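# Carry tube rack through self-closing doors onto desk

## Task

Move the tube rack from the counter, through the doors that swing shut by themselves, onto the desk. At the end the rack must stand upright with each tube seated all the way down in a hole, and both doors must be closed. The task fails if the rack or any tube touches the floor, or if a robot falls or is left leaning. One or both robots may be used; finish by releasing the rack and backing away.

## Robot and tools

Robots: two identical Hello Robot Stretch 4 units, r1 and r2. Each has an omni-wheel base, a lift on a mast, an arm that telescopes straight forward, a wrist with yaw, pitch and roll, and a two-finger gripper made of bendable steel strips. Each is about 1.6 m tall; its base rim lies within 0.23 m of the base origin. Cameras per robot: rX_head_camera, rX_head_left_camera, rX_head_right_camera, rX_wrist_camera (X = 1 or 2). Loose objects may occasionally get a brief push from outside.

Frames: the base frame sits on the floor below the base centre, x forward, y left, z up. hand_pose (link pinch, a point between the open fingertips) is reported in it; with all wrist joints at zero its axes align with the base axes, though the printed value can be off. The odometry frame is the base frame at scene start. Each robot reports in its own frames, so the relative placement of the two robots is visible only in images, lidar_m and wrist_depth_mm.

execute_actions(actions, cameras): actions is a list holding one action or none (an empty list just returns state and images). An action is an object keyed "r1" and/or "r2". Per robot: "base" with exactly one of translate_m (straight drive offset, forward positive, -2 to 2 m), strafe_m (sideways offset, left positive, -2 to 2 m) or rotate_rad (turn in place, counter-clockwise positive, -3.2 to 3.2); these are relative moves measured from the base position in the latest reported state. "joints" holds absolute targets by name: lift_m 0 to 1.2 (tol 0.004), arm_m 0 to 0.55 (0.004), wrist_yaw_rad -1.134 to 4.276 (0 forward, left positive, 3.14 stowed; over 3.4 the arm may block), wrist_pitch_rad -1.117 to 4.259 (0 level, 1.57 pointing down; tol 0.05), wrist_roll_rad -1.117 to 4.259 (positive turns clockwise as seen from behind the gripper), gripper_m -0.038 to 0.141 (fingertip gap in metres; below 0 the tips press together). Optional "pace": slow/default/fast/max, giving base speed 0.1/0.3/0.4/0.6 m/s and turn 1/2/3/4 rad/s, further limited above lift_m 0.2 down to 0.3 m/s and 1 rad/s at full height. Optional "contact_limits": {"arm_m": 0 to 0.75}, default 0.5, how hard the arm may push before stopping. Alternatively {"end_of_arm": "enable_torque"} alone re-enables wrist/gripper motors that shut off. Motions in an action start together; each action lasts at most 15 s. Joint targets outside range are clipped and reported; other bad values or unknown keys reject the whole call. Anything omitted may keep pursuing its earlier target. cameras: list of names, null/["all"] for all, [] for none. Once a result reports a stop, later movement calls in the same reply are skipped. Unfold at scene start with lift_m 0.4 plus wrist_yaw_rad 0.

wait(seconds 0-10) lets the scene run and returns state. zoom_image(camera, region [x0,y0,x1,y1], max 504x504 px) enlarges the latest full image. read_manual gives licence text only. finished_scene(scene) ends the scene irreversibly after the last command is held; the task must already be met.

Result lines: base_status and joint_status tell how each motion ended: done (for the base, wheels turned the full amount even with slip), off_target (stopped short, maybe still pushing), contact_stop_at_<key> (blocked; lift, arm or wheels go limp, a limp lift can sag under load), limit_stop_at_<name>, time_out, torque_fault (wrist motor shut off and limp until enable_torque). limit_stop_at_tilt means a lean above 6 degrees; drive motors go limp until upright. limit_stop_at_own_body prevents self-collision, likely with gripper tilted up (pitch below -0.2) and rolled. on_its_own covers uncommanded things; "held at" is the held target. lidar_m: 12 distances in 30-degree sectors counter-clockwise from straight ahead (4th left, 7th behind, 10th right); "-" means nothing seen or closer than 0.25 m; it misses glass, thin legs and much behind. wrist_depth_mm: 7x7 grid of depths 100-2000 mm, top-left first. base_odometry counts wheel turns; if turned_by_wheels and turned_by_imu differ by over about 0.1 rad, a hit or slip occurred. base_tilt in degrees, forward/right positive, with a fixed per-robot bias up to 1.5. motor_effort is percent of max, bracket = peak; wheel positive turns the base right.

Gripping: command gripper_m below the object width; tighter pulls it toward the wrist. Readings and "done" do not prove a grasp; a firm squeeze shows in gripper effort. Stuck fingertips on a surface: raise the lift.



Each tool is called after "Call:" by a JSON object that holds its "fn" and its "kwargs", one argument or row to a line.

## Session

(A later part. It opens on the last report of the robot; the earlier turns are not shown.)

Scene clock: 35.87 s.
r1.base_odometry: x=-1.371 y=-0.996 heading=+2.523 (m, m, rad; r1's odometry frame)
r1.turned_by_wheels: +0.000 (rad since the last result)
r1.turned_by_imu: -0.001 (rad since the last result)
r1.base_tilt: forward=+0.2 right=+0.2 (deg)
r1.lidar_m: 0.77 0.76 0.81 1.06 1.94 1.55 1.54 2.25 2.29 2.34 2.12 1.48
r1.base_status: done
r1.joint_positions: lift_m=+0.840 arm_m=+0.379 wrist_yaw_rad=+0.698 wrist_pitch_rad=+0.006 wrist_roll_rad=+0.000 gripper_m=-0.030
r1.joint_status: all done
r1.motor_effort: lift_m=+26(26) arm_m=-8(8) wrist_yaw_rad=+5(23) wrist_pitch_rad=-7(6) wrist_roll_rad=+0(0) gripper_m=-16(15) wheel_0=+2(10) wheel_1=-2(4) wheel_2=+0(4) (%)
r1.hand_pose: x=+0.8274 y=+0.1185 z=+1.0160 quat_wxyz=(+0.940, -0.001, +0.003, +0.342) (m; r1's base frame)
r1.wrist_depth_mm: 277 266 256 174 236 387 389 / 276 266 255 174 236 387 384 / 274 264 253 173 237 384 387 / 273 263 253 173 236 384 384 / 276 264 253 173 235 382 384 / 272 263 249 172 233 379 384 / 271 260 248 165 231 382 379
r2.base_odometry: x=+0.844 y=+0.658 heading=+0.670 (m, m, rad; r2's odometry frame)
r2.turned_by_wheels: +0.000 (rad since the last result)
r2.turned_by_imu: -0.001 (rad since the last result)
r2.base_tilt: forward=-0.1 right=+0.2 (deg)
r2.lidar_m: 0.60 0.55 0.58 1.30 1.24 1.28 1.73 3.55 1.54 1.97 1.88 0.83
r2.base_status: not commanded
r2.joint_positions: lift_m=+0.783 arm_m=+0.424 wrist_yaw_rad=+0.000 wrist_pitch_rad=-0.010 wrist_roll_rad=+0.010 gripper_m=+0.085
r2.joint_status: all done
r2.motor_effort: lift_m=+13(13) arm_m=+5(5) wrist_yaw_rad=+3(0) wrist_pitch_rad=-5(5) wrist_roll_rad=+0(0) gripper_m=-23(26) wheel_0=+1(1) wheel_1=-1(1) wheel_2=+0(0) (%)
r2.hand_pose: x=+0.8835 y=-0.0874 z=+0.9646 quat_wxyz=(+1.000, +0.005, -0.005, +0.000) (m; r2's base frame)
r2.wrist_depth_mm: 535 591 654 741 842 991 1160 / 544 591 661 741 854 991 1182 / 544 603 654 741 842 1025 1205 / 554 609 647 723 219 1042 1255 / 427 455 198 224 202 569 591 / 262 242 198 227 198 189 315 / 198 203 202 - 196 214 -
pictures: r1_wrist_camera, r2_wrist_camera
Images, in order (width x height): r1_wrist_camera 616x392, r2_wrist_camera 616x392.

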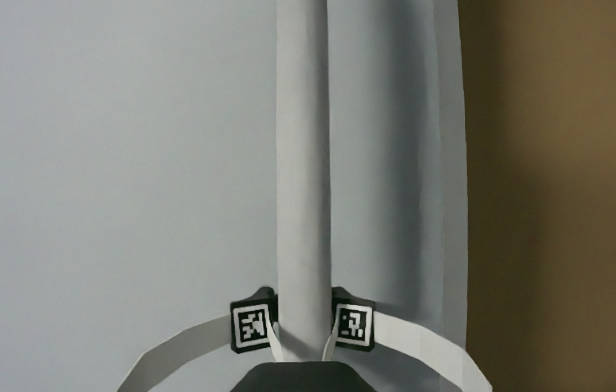

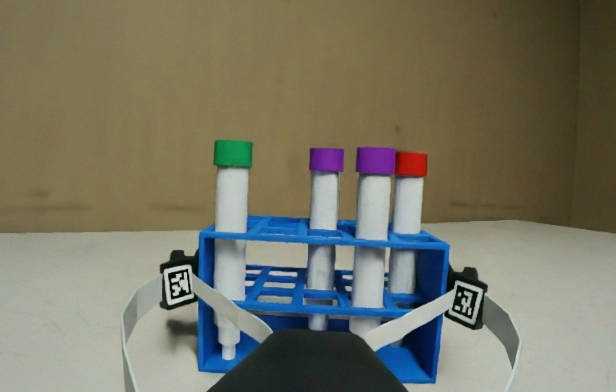

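Call:
{"fn": "execute_actions", "kwargs": {
  "actions": [
    {"r1":{"base":{"strafe_m":-0.055},"joints":{"arm_m":0.242},"pace":"slow"},"r2":{"joints":{"lift_m":0.836},"pace":"slow"}}
  ],
  "cameras": ["r2_wrist_camera"]
}}

Call:
{"fn": "execute_actions", "kwargs": {
  "actions": [
    {"r1":{"base":{"translate_m":-0.57},"joints":{"arm_m":0.354,"wrist_yaw_rad":0.6}},"r2":{"base":{"translate_m":-0.5},"joints":{"arm_m":0.0}}}
  ],
  "cameras": ["r1_wrist_camera","r2_wrist_camera","r1_head_camera"]
}}

Scene clock: 38.73 s.
r1.base_odometry: x=-1.339 y=-0.951 heading=+2.524 (m, m, rad; r1's odometry frame)
r1.turned_by_wheels: +0.000 (rad since the last result)
r1.turned_by_imu: +0.000 (rad since the last result)
r1.base_tilt: forward=+0.0 right=+0.1 (deg)
r1.lidar_m: 0.62 0.68 0.78 1.12 2.02 1.55 1.54 2.23 2.25 2.28 2.06 1.54
r1.base_status: done
r1.joint_positions: lift_m=+0.840 arm_m=+0.243 wrist_yaw_rad=+0.700 wrist_pitch_rad=+0.006 wrist_roll_rad=+0.000 gripper_m=-0.030
r1.joint_status: all done
r1.motor_effort: lift_m=+26(26) arm_m=-7(8) wrist_yaw_rad=+0(34) wrist_pitch_rad=-6(6) wrist_roll_rad=+1(1) gripper_m=-14(16) wheel_0=+3(13) wheel_1=+0(11) wheel_2=+1(6) (%)
r1.hand_pose: x=+0.6912 y=+0.1190 z=+1.0160 quat_wxyz=(+0.939, -0.001, +0.003, +0.343) (m; r1's base frame)
r1.wrist_depth_mm: 329 298 268 176 229 525 530 / 325 297 268 174 227 525 525 / 324 294 268 174 229 525 525 / 325 294 266 173 228 525 525 / 322 293 266 171 227 521 525 / 322 294 259 171 221 521 525 / 322 287 258 167 222 517 521
r2.base_odometry: x=+0.844 y=+0.658 heading=+0.670 (m, m, rad; r2's odometry frame)
r2.turned_by_wheels: +0.000 (rad since the last result)
r2.turned_by_imu: +0.000 (rad since the last result)
r2.base_tilt: forward=-0.1 right=+0.2 (deg)
r2.lidar_m: 0.60 0.55 0.59 1.28 1.24 1.29 1.73 3.52 1.56 1.96 1.89 0.82
r2.base_status: not commanded
r2.joint_positions: lift_m=+0.836 arm_m=+0.424 wrist_yaw_rad=+0.000 wrist_pitch_rad=-0.009 wrist_roll_rad=+0.010 gripper_m=+0.085
r2.joint_status: all done
r2.motor_effort: lift_m=+23(24) arm_m=+5(5) wrist_yaw_rad=+1(0) wrist_pitch_rad=-8(7) wrist_roll_rad=+0(0) gripper_m=-24(24) wheel_0=+1(1) wheel_1=-1(1) wheel_2=+0(0) (%)
r2.hand_pose: x=+0.8835 y=-0.0874 z=+1.0165 quat_wxyz=(+1.000, +0.005, -0.005, +0.000) (m; r2's base frame)
r2.wrist_depth_mm: 535 580 654 723 842 991 1138 / 539 591 661 750 854 991 1182 / 549 597 661 750 854 1008 1205 / 549 609 647 732 220 1042 1255 / 549 591 201 224 202 820 854 / 384 357 198 223 198 188 462 / 291 298 229 - 196 314 334
pictures: r2_wrist_camera
Images, in order (width x height): r2_wrist_camera 616x392.

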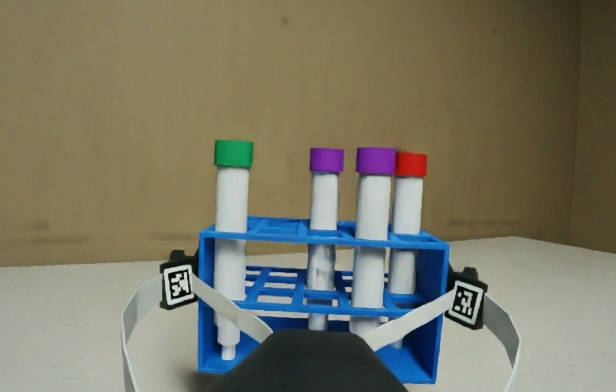

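Scene clock: 42.13 s.
r1.base_odometry: x=-0.874 y=-1.281 heading=+2.527 (m, m, rad; r1's odometry frame)
r1.turned_by_wheels: +0.003 (rad since the last result)
r1.turned_by_imu: +0.008 (rad since the last result)
r1.base_tilt: forward=+0.0 right=+0.2 (deg)
r1.lidar_m: 0.73 0.86 1.34 1.64 1.65 0.99 0.84 1.76 1.81 2.26 2.38 2.24
r1.base_status: done
r1.joint_positions: lift_m=+0.840 arm_m=+0.353 wrist_yaw_rad=+0.617 wrist_pitch_rad=+0.006 wrist_roll_rad=+0.000 gripper_m=-0.029
r1.joint_status: all done
r1.on_its_own: wrist_yaw_rad is at rest, and its effort (-51) is outside its rest range (-13 to +13)
r1.motor_effort: lift_m=+25(26) arm_m=+5(10) wrist_yaw_rad=-51(61) wrist_pitch_rad=-6(7) wrist_roll_rad=+1(1) gripper_m=-19(18) wheel_0=+18(19) wheel_1=+7(8) wheel_2=+15(24) (%)
r1.hand_pose: x=+0.8099 y=+0.0957 z=+1.0161 quat_wxyz=(+0.953, -0.001, +0.003, +0.304) (m; r1's base frame)
r1.wrist_depth_mm: 854 559 349 236 208 180 960 / 831 544 351 235 208 181 931 / 842 535 345 235 208 181 931 / 842 535 345 235 208 181 931 / 831 535 345 179 208 181 931 / 820 535 181 177 202 180 917 / 820 150 317 168 171 174 931
r2.base_odometry: x=+0.452 y=+0.348 heading=+0.670 (m, m, rad; r2's odometry frame)
r2.turned_by_wheels: +0.000 (rad since the last result)
r2.turned_by_imu: +0.001 (rad since the last result)
r2.base_tilt: forward=-0.1 right=+0.2 (deg)
r2.lidar_m: 0.46 0.99 1.44 1.03 0.98 1.02 1.38 3.10 0.86 0.83 2.14 0.44
r2.base_status: done
r2.joint_positions: lift_m=+0.836 arm_m=+0.002 wrist_yaw_rad=+0.000 wrist_pitch_rad=-0.009 wrist_roll_rad=+0.010 gripper_m=+0.085
r2.joint_status: all done
joint sent to its limit — the command would take r2.arm_m past its lower limit, so that joint was sent only as far as its limit.
r2.motor_effort: lift_m=+22(23) arm_m=-5(5) wrist_yaw_rad=+0(0) wrist_pitch_rad=-9(9) wrist_roll_rad=+1(0) gripper_m=-23(23) wheel_0=-1(7) wheel_1=-1(5) wheel_2=-1(8) (%)
r2.hand_pose: x=+0.4612 y=-0.0875 z=+1.0164 quat_wxyz=(+1.000, +0.005, -0.004, +0.000) (m; r2's base frame)
r2.wrist_depth_mm: 1160 1281 1366 1576 1756 - 1756 / 1160 1281 1430 1618 1808 - 1756 / 1182 1336 1397 1576 1863 - 1756 / 1182 1281 1182 1537 219 - 1808 / 723 798 201 224 202 1336 1756 / 723 788 197 223 197 189 1808 / 732 809 229 - 196 1397 1756
pictures: r1_head_camera, r1_wrist_camera, r2_wrist_camera
Images, in order (width x height): r1_head_camera 420x560, r1_wrist_camera 616x392, r2_wrist_camera 616x392.

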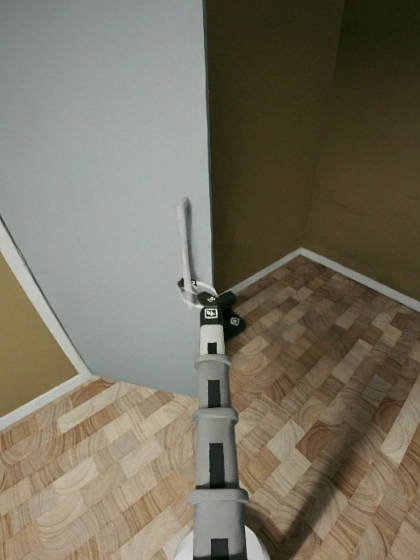

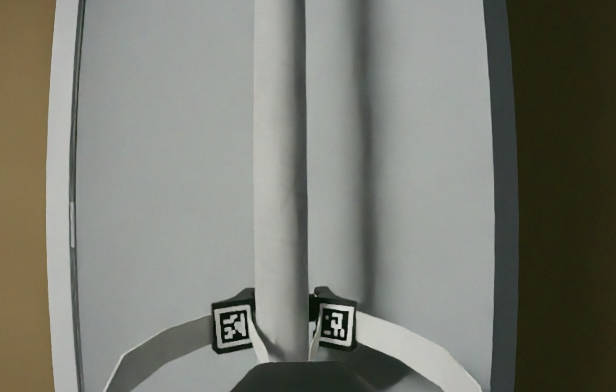

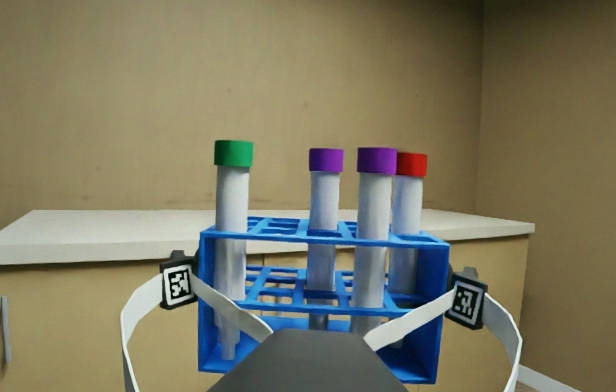

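Call:
{"fn": "execute_actions", "kwargs": {
  "actions": [
    {"r1":{"base":{"strafe_m":0.088},"joints":{"arm_m":0.226},"pace":"slow"},"r2":{"base":{"rotate_rad":0.52}}}
  ],
  "cameras": ["r1_wrist_camera"]
}}

Scene clock: 45.00 s.
r1.base_odometry: x=-0.925 y=-1.353 heading=+2.527 (m, m, rad; r1's odometry frame)
r1.turned_by_wheels: +0.000 (rad since the last result)
r1.turned_by_imu: -0.002 (rad since the last result)
r1.base_tilt: forward=+0.0 right=+0.3 (deg)
r1.lidar_m: 0.60 0.78 1.27 1.59 1.58 1.19 0.81 1.84 1.83 2.30 2.47 2.15
r1.base_status: done
r1.joint_positions: lift_m=+0.840 arm_m=+0.227 wrist_yaw_rad=+0.598 wrist_pitch_rad=+0.006 wrist_roll_rad=+0.000 gripper_m=-0.030
r1.joint_status: all done
r1.motor_effort: lift_m=+25(25) arm_m=-7(10) wrist_yaw_rad=+7(50) wrist_pitch_rad=-7(7) wrist_roll_rad=+0(0) gripper_m=-14(17) wheel_0=-1(16) wheel_1=+1(10) wheel_2=+1(14) (%)
r1.hand_pose: x=+0.6859 y=+0.0900 z=+1.0160 quat_wxyz=(+0.956, -0.001, +0.003, +0.294) (m; r1's base frame)
r1.wrist_depth_mm: 891 878 407 154 202 158 - / 866 866 407 153 202 159 - / 878 842 402 153 202 160 - / 891 831 402 152 202 160 - / 878 820 402 152 202 159 - / 854 854 377 152 187 159 - / 866 866 353 147 186 148 -
r2.base_odometry: x=+0.452 y=+0.348 heading=+1.190 (m, m, rad; r2's odometry frame)
r2.turned_by_wheels: +0.520 (rad since the last result)
r2.turned_by_imu: +0.524 (rad since the last result)
r2.base_tilt: forward=-0.1 right=+0.2 (deg)
r2.lidar_m: 0.44 1.42 1.03 0.96 1.02 1.38 3.17 3.19 0.84 2.14 1.44 0.43
r2.base_status: done
r2.joint_positions: lift_m=+0.836 arm_m=+0.002 wrist_yaw_rad=+0.000 wrist_pitch_rad=-0.009 wrist_roll_rad=+0.010 gripper_m=+0.085
r2.joint_status: not commanded
r2.motor_effort: lift_m=+22(22) arm_m=-5(5) wrist_yaw_rad=+1(2) wrist_pitch_rad=-9(9) wrist_roll_rad=+0(0) gripper_m=-26(25) wheel_0=-2(7) wheel_1=-1(6) wheel_2=+1(3) (%)
r2.hand_pose: x=+0.4612 y=-0.0874 z=+1.0164 quat_wxyz=(+1.000, +0.005, -0.004, +0.000) (m; r2's base frame)
r2.wrist_depth_mm: 1366 1308 1366 1366 1336 1336 1336 / 1366 1336 1336 1336 1336 1366 1336 / 1366 1366 1366 1336 1366 1366 1336 / 1397 1397 1366 1336 220 1366 1366 / 1397 1397 201 224 202 854 891 / 1397 1366 197 222 198 188 798 / 1397 1464 229 - 196 809 798
pictures: r1_wrist_camera
Images, in order (width x height): r1_wrist_camera 616x392.

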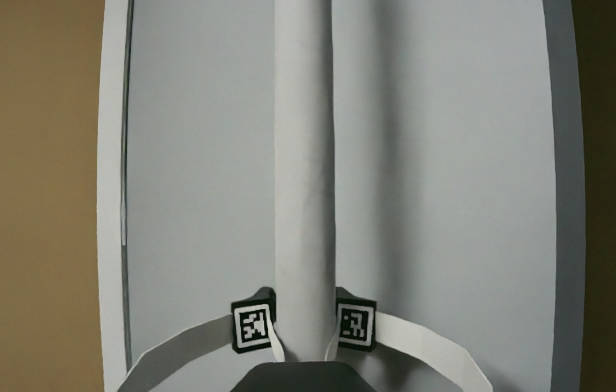

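Call:
{"fn": "execute_actions", "kwargs": {
  "actions": [
    {"r1":{"base":{"strafe_m":0.108},"joints":{"arm_m":0.085,"wrist_yaw_rad":0.5},"pace":"slow"},"r2":{"base":{"translate_m":-1.41}}}
  ],
  "cameras": ["r1_wrist_camera"]
}}

Scene clock: 51.47 s.
r1.base_odometry: x=-0.987 y=-1.441 heading=+2.527 (m, m, rad; r1's odometry frame)
r1.turned_by_wheels: +0.000 (rad since the last result)
r1.turned_by_imu: -0.003 (rad since the last result)
r1.base_tilt: forward=+0.0 right=+0.2 (deg)
r1.lidar_m: 0.47 0.66 1.20 1.49 1.49 1.51 2.11 1.88 0.86 1.02 2.58 2.10
r1.base_status: done
r1.joint_positions: lift_m=+0.840 arm_m=+0.086 wrist_yaw_rad=+0.497 wrist_pitch_rad=+0.006 wrist_roll_rad=+0.000 gripper_m=-0.030
r1.joint_status: all done
r1.motor_effort: lift_m=+25(25) arm_m=-7(13) wrist_yaw_rad=+8(21) wrist_pitch_rad=-7(8) wrist_roll_rad=+0(0) gripper_m=-12(21) wheel_0=-2(10) wheel_1=+2(7) wheel_2=+0(4) (%)
r1.hand_pose: x=+0.5524 y=+0.0608 z=+1.0160 quat_wxyz=(+0.969, -0.001, +0.003, +0.246) (m; r1's base frame)
r1.wrist_depth_mm: 891 917 488 155 204 156 - / 891 917 477 155 204 157 - / 891 891 480 154 206 157 - / 878 904 480 154 206 158 - / 878 917 477 154 206 157 - / 866 891 436 153 188 156 - / 878 891 404 148 186 144 -
r2.base_odometry: x=-0.072 y=-0.961 heading=+1.189 (m, m, rad; r2's odometry frame)
r2.turned_by_wheels: +0.000 (rad since the last result)
r2.turned_by_imu: +0.004 (rad since the last result)
r2.base_tilt: forward=-0.1 right=+0.2 (deg)
r2.lidar_m: 0.44 1.39 1.01 0.95 1.01 1.37 1.72 1.75 2.25 2.16 1.07 0.42
r2.base_status: done
r2.joint_positions: lift_m=+0.836 arm_m=+0.002 wrist_yaw_rad=+0.000 wrist_pitch_rad=-0.009 wrist_roll_rad=+0.010 gripper_m=+0.085
r2.joint_status: not commanded
r2.motor_effort: lift_m=+22(22) arm_m=-5(5) wrist_yaw_rad=+0(0) wrist_pitch_rad=-9(8) wrist_roll_rad=+0(0) gripper_m=-23(25) wheel_0=-1(2) wheel_1=-1(4) wheel_2=+0(14) (%)
r2.hand_pose: x=+0.4612 y=-0.0874 z=+1.0164 quat_wxyz=(+1.000, +0.005, -0.004, +0.000) (m; r2's base frame)
r2.wrist_depth_mm: 1366 1983 - - - - - / 1397 - - - - - - / 1430 - - - - - - / 1430 - - - 220 - - / 1430 - 201 225 203 - - / 1499 1863 198 224 198 188 - / 1499 1863 230 - 196 - -
pictures: r1_wrist_camera
Images, in order (width x height): r1_wrist_camera 616x392.

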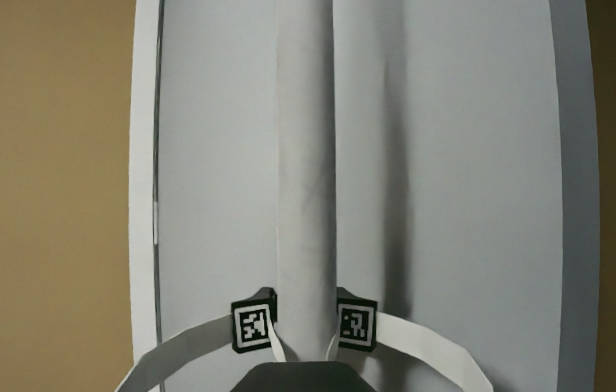

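Call:
{"fn": "execute_actions", "kwargs": {
  "actions": [
    {"r1":{"base":{"strafe_m":0.085},"joints":{"arm_m":0.012,"wrist_yaw_rad":0.4},"pace":"slow"},"r2":{"base":{"rotate_rad":-1.57}}}
  ],
  "cameras": ["r1_wrist_camera","r2_head_camera","r2_head_left_camera"]
}}

Scene clock: 53.90 s.
r1.base_odometry: x=-1.036 y=-1.510 heading=+2.527 (m, m, rad; r1's odometry frame)
r1.turned_by_wheels: +0.000 (rad since the last result)
r1.turned_by_imu: -0.001 (rad since the last result)
r1.base_tilt: forward=-0.2 right=+0.0 (deg)
r1.lidar_m: 0.39 0.65 1.16 1.44 1.43 1.43 2.21 1.96 1.30 1.12 2.63 2.00
r1.base_status: done
r1.joint_positions: lift_m=+0.840 arm_m=+0.013 wrist_yaw_rad=+0.397 wrist_pitch_rad=+0.006 wrist_roll_rad=+0.000 gripper_m=-0.030
r1.joint_status: all done
r1.motor_effort: lift_m=+25(25) arm_m=-7(14) wrist_yaw_rad=+8(15) wrist_pitch_rad=-7(9) wrist_roll_rad=+0(1) gripper_m=-13(21) wheel_0=-1(10) wheel_1=+0(4) wheel_2=+0(8) (%)
r1.hand_pose: x=+0.4840 y=+0.0310 z=+1.0160 quat_wxyz=(+0.980, -0.001, +0.003, +0.197) (m; r1's base frame)
r1.wrist_depth_mm: 866 891 504 156 204 156 - / 854 917 496 156 204 157 - / 854 917 500 154 206 157 - / 866 904 492 155 206 157 - / 866 891 492 154 206 157 - / 842 891 449 154 187 156 - / 854 866 413 148 186 144 -
r2.base_odometry: x=-0.072 y=-0.961 heading=-0.380 (m, m, rad; r2's odometry frame)
r2.turned_by_wheels: -1.570 (rad since the last result)
r2.turned_by_imu: -1.583 (rad since the last result)
r2.base_tilt: forward=-0.1 right=+0.2 (deg)
r2.lidar_m: 0.46 1.18 1.18 2.40 1.39 1.01 0.94 1.01 1.35 1.71 1.76 0.45
r2.base_status: done
r2.joint_positions: lift_m=+0.836 arm_m=+0.002 wrist_yaw_rad=+0.000 wrist_pitch_rad=-0.009 wrist_roll_rad=+0.010 gripper_m=+0.085
r2.joint_status: not commanded
r2.motor_effort: lift_m=+22(22) arm_m=-5(5) wrist_yaw_rad=+1(3) wrist_pitch_rad=-10(9) wrist_roll_rad=+0(0) gripper_m=-24(24) wheel_0=+1(8) wheel_1=+0(7) wheel_2=+1(6) (%)
r2.hand_pose: x=+0.4612 y=-0.0875 z=+1.0164 quat_wxyz=(+1.000, +0.005, -0.004, +0.000) (m; r2's base frame)
r2.wrist_depth_mm: 1863 1366 - - 1863 1863 1808 / 1863 1430 - - 1863 1863 1863 / 1921 1537 - - 1863 1808 1863 / 1098 1537 - - 220 1921 1921 / - 1576 203 225 202 1921 1921 / - 1281 198 223 198 189 1921 / 1863 1618 230 - 196 1921 1921
pictures: r1_wrist_camera, r2_head_camera, r2_head_left_camera
Images, in order (width x height): r1_wrist_camera 616x392, r2_head_camera 420x560, r2_head_left_camera 420x672.

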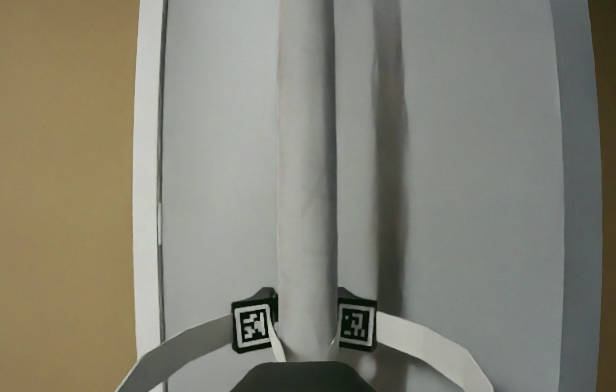

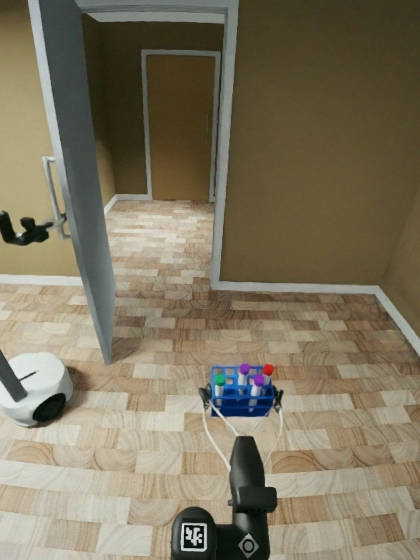

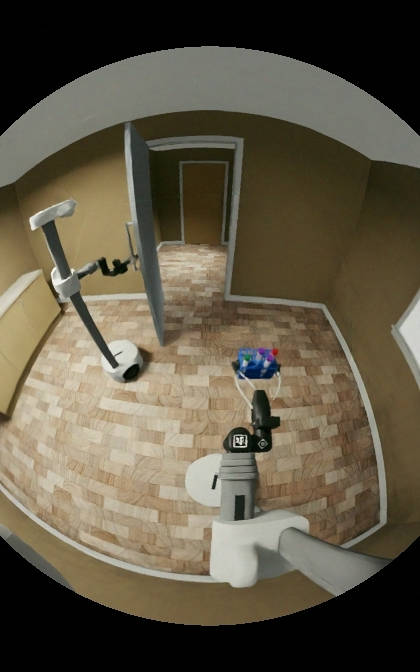

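Call:
{"fn": "execute_actions", "kwargs": {
  "actions": [
    {"r2":{"base":{"strafe_m":0.3}}}
  ],
  "cameras": ["r2_head_camera"]
}}

Call:
{"fn": "execute_actions", "kwargs": {
  "actions": [
    {"r2":{"base":{"translate_m":1.0}}}
  ],
  "cameras": ["r2_head_camera","r2_head_left_camera"]
}}

Scene clock: 56.93 s.
r1.base_odometry: x=-1.036 y=-1.510 heading=+2.527 (m, m, rad; r1's odometry frame)
r1.turned_by_wheels: +0.000 (rad since the last result)
r1.turned_by_imu: -0.001 (rad since the last result)
r1.base_tilt: forward=+0.0 right=+0.3 (deg)
r1.lidar_m: 0.40 0.64 1.15 1.44 1.42 1.45 2.16 1.95 0.96 0.86 2.61 2.00
r1.base_status: not commanded
r1.joint_positions: lift_m=+0.840 arm_m=+0.013 wrist_yaw_rad=+0.397 wrist_pitch_rad=+0.006 wrist_roll_rad=+0.000 gripper_m=-0.030
r1.joint_status: not commanded
r1.motor_effort: lift_m=+25(25) arm_m=-7(7) wrist_yaw_rad=+9(8) wrist_pitch_rad=-7(7) wrist_roll_rad=+1(0) gripper_m=-13(12) wheel_0=-1(1) wheel_1=+0(0) wheel_2=+0(0) (%)
r1.hand_pose: x=+0.4840 y=+0.0309 z=+1.0160 quat_wxyz=(+0.980, -0.001, +0.003, +0.197) (m; r1's base frame)
r1.wrist_depth_mm: 866 904 500 155 204 155 - / 866 891 496 155 205 156 - / 866 904 488 154 206 157 - / 866 917 488 154 206 157 - / 854 891 492 154 205 156 - / 866 891 449 154 188 156 - / 866 878 413 148 187 144 -
r2.base_odometry: x=+0.039 y=-0.682 heading=-0.380 (m, m, rad; r2's odometry frame)
r2.turned_by_wheels: +0.000 (rad since the last result)
r2.turned_by_imu: -0.001 (rad since the last result)
r2.base_tilt: forward=-0.1 right=+0.2 (deg)
r2.lidar_m: 0.43 0.98 2.17 2.10 1.43 1.00 0.95 1.01 1.36 1.98 2.08 0.44
r2.base_status: done
r2.joint_positions: lift_m=+0.836 arm_m=+0.002 wrist_yaw_rad=+0.000 wrist_pitch_rad=-0.009 wrist_roll_rad=+0.010 gripper_m=+0.085
r2.joint_status: not commanded
r2.motor_effort: lift_m=+21(22) arm_m=-5(5) wrist_yaw_rad=+2(2) wrist_pitch_rad=-10(9) wrist_roll_rad=+0(0) gripper_m=-25(24) wheel_0=+1(13) wheel_1=+0(8) wheel_2=+1(1) (%)
r2.hand_pose: x=+0.4612 y=-0.0874 z=+1.0164 quat_wxyz=(+1.000, +0.005, -0.004, +0.000) (m; r2's base frame)
r2.wrist_depth_mm: 1863 1863 - - 1863 1808 1808 / 1921 1863 - - 1863 1808 1863 / 917 1921 1756 - 1863 1863 1863 / 1983 1921 1025 - 219 1863 1863 / 1921 1921 200 226 203 1921 1863 / - - 198 224 198 189 1863 / 1983 1983 230 - 196 1921 1983
pictures: r2_head_camera
Images, in order (width x height): r2_head_camera 420x560.

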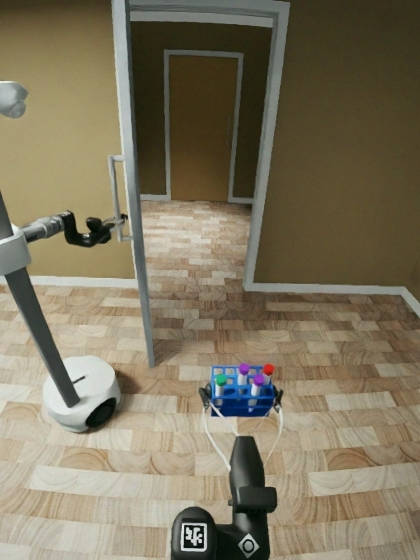

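Scene clock: 61.77 s.
r1.base_odometry: x=-1.036 y=-1.510 heading=+2.527 (m, m, rad; r1's odometry frame)
r1.turned_by_wheels: +0.000 (rad since the last result)
r1.turned_by_imu: -0.002 (rad since the last result)
r1.base_tilt: forward=-0.1 right=+0.4 (deg)
r1.lidar_m: 0.40 0.64 1.16 1.44 1.43 1.45 2.19 1.95 1.96 2.46 0.43 0.46
r1.base_status: not commanded
r1.joint_positions: lift_m=+0.840 arm_m=+0.013 wrist_yaw_rad=+0.397 wrist_pitch_rad=+0.006 wrist_roll_rad=+0.000 gripper_m=-0.030
r1.joint_status: not commanded
r1.motor_effort: lift_m=+25(25) arm_m=-7(7) wrist_yaw_rad=+9(8) wrist_pitch_rad=-7(8) wrist_roll_rad=+0(1) gripper_m=-15(13) wheel_0=-1(1) wheel_1=+0(0) wheel_2=+0(0) (%)
r1.hand_pose: x=+0.4840 y=+0.0309 z=+1.0160 quat_wxyz=(+0.980, -0.001, +0.003, +0.197) (m; r1's base frame)
r1.wrist_depth_mm: 854 904 508 155 204 155 - / 854 931 496 155 206 156 - / 866 904 488 154 206 157 - / 854 904 484 154 205 158 - / 866 891 484 154 205 157 - / 854 904 449 154 187 156 - / 854 866 410 148 187 144 -
r2.base_odometry: x=+0.968 y=-1.053 heading=-0.380 (m, m, rad; r2's odometry frame)
r2.turned_by_wheels: +0.000 (rad since the last result)
r2.turned_by_imu: -0.004 (rad since the last result)
r2.base_tilt: forward=-0.2 right=+0.2 (deg)
r2.lidar_m: 0.44 0.44 0.40 0.45 0.55 2.07 1.96 2.03 2.05 1.97 1.68 1.23
r2.base_status: done
r2.joint_positions: lift_m=+0.836 arm_m=+0.002 wrist_yaw_rad=+0.000 wrist_pitch_rad=-0.009 wrist_roll_rad=+0.010 gripper_m=+0.085
r2.joint_status: not commanded
r2.motor_effort: lift_m=+22(21) arm_m=-5(5) wrist_yaw_rad=+0(0) wrist_pitch_rad=-9(8) wrist_roll_rad=+0(0) gripper_m=-26(25) wheel_0=+0(5) wheel_1=-1(4) wheel_2=+1(11) (%)
r2.hand_pose: x=+0.4612 y=-0.0874 z=+1.0164 quat_wxyz=(+1.000, +0.005, -0.004, +0.000) (m; r2's base frame)
r2.wrist_depth_mm: 691 - - - - 891 904 / 699 - - - - 904 904 / 723 - - - - 917 904 / 732 - - - 219 931 931 / 741 - 202 226 202 931 931 / 732 - 198 224 199 189 931 / 732 1863 230 - 196 960 960
pictures: r2_head_camera, r2_head_left_camera
Images, in order (width x height): r2_head_camera 420x560, r2_head_left_camera 420x672.

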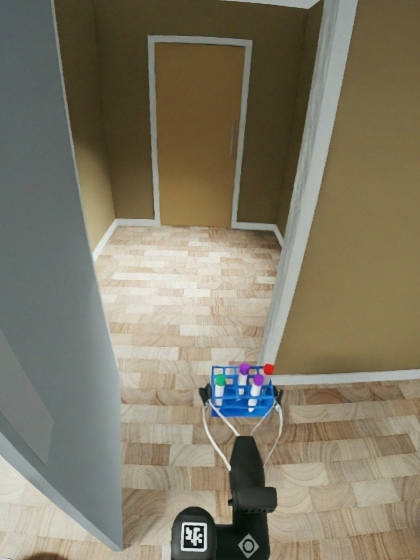

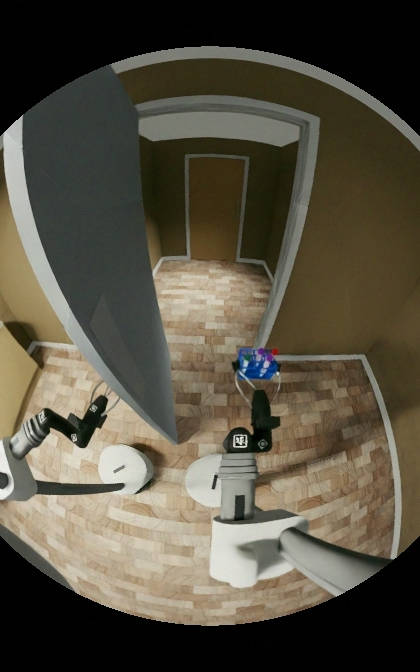

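Call:
{"fn": "execute_actions", "kwargs": {
  "actions": [
    {"r2":{"base":{"translate_m":0.8}}}
  ],
  "cameras": ["r2_head_camera","r2_head_left_camera"]
}}

Scene clock: 66.57 s.
r1.base_odometry: x=-1.036 y=-1.510 heading=+2.527 (m, m, rad; r1's odometry frame)
r1.turned_by_wheels: +0.000 (rad since the last result)
r1.turned_by_imu: -0.001 (rad since the last result)
r1.base_tilt: forward=+0.1 right=+0.3 (deg)
r1.lidar_m: 0.38 0.64 1.16 1.44 1.42 1.44 2.16 1.96 1.98 2.45 2.64 2.01
r1.base_status: not commanded
r1.joint_positions: lift_m=+0.840 arm_m=+0.013 wrist_yaw_rad=+0.397 wrist_pitch_rad=+0.006 wrist_roll_rad=+0.000 gripper_m=-0.030
r1.joint_status: not commanded
r1.motor_effort: lift_m=+25(25) arm_m=-7(7) wrist_yaw_rad=+8(9) wrist_pitch_rad=-8(8) wrist_roll_rad=+0(0) gripper_m=-14(14) wheel_0=-1(1) wheel_1=+0(0) wheel_2=+0(0) (%)
r1.hand_pose: x=+0.4840 y=+0.0309 z=+1.0160 quat_wxyz=(+0.980, -0.001, +0.003, +0.197) (m; r1's base frame)
r1.wrist_depth_mm: 878 917 500 155 204 155 - / 866 917 496 155 206 156 - / 866 891 496 154 206 157 - / 866 904 488 154 205 157 - / 866 904 488 154 205 157 - / 831 904 445 154 188 156 - / 854 878 410 149 186 144 -
r2.base_odometry: x=+1.711 y=-1.350 heading=-0.380 (m, m, rad; r2's odometry frame)
r2.turned_by_wheels: +0.000 (rad since the last result)
r2.turned_by_imu: -0.003 (rad since the last result)
r2.base_tilt: forward=-0.1 right=+0.2 (deg)
r2.lidar_m: 0.44 1.63 0.46 0.40 0.39 0.49 2.77 2.87 2.09 1.54 0.52 0.52
r2.base_status: done
r2.joint_positions: lift_m=+0.836 arm_m=+0.002 wrist_yaw_rad=+0.000 wrist_pitch_rad=-0.009 wrist_roll_rad=+0.010 gripper_m=+0.085
r2.joint_status: not commanded
r2.motor_effort: lift_m=+22(22) arm_m=-5(5) wrist_yaw_rad=+1(2) wrist_pitch_rad=-8(9) wrist_roll_rad=+1(0) gripper_m=-24(25) wheel_0=+0(7) wheel_1=+0(5) wheel_2=+2(11) (%)
r2.hand_pose: x=+0.4612 y=-0.0874 z=+1.0164 quat_wxyz=(+1.000, +0.005, -0.004, +0.000) (m; r2's base frame)
r2.wrist_depth_mm: 1618 - - - - 1863 1308 / 1576 - - - - 1921 1308 / 1661 - - - - 1921 1281 / 1661 - - - 220 1863 1281 / 1661 - 202 226 202 1661 1205 / 1661 - 197 224 198 189 1229 / 1756 - 229 - 196 1708 1229
pictures: r2_head_camera, r2_head_left_camera
Images, in order (width x height): r2_head_camera 420x560, r2_head_left_camera 420x672.

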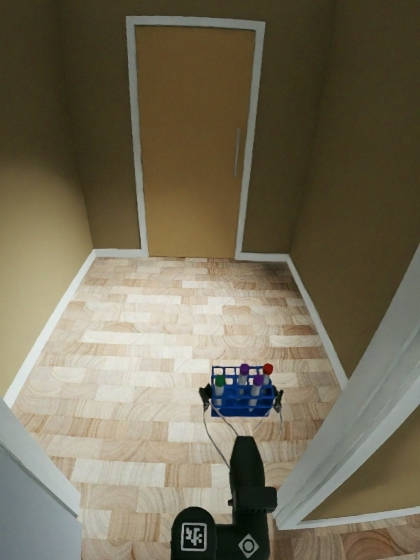

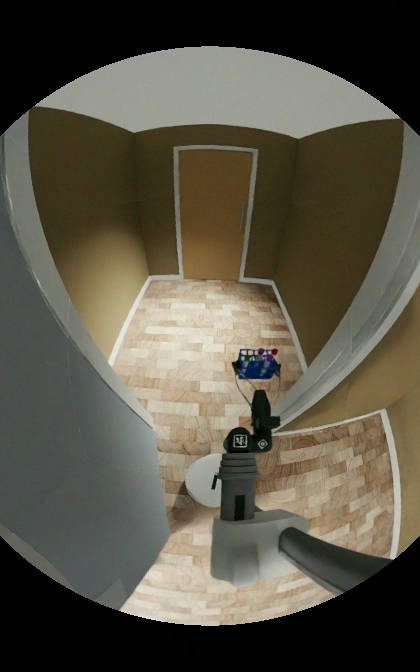

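Call:
{"fn": "zoom_image", "kwargs": {
  "camera": "r2_head_camera",
  "region": [110, 0, 290, 270]
}}

Call:
{"fn": "execute_actions", "kwargs": {
  "actions": [
    {"r2":{"base":{"strafe_m":0.15},"pace":"slow"}}
  ],
  "cameras": ["r2_head_left_camera"]
}}

Region (110, 0, 290, 270) of r2_head_camera's 420x560 image, scaled by 1.867, with more detail than that image has.

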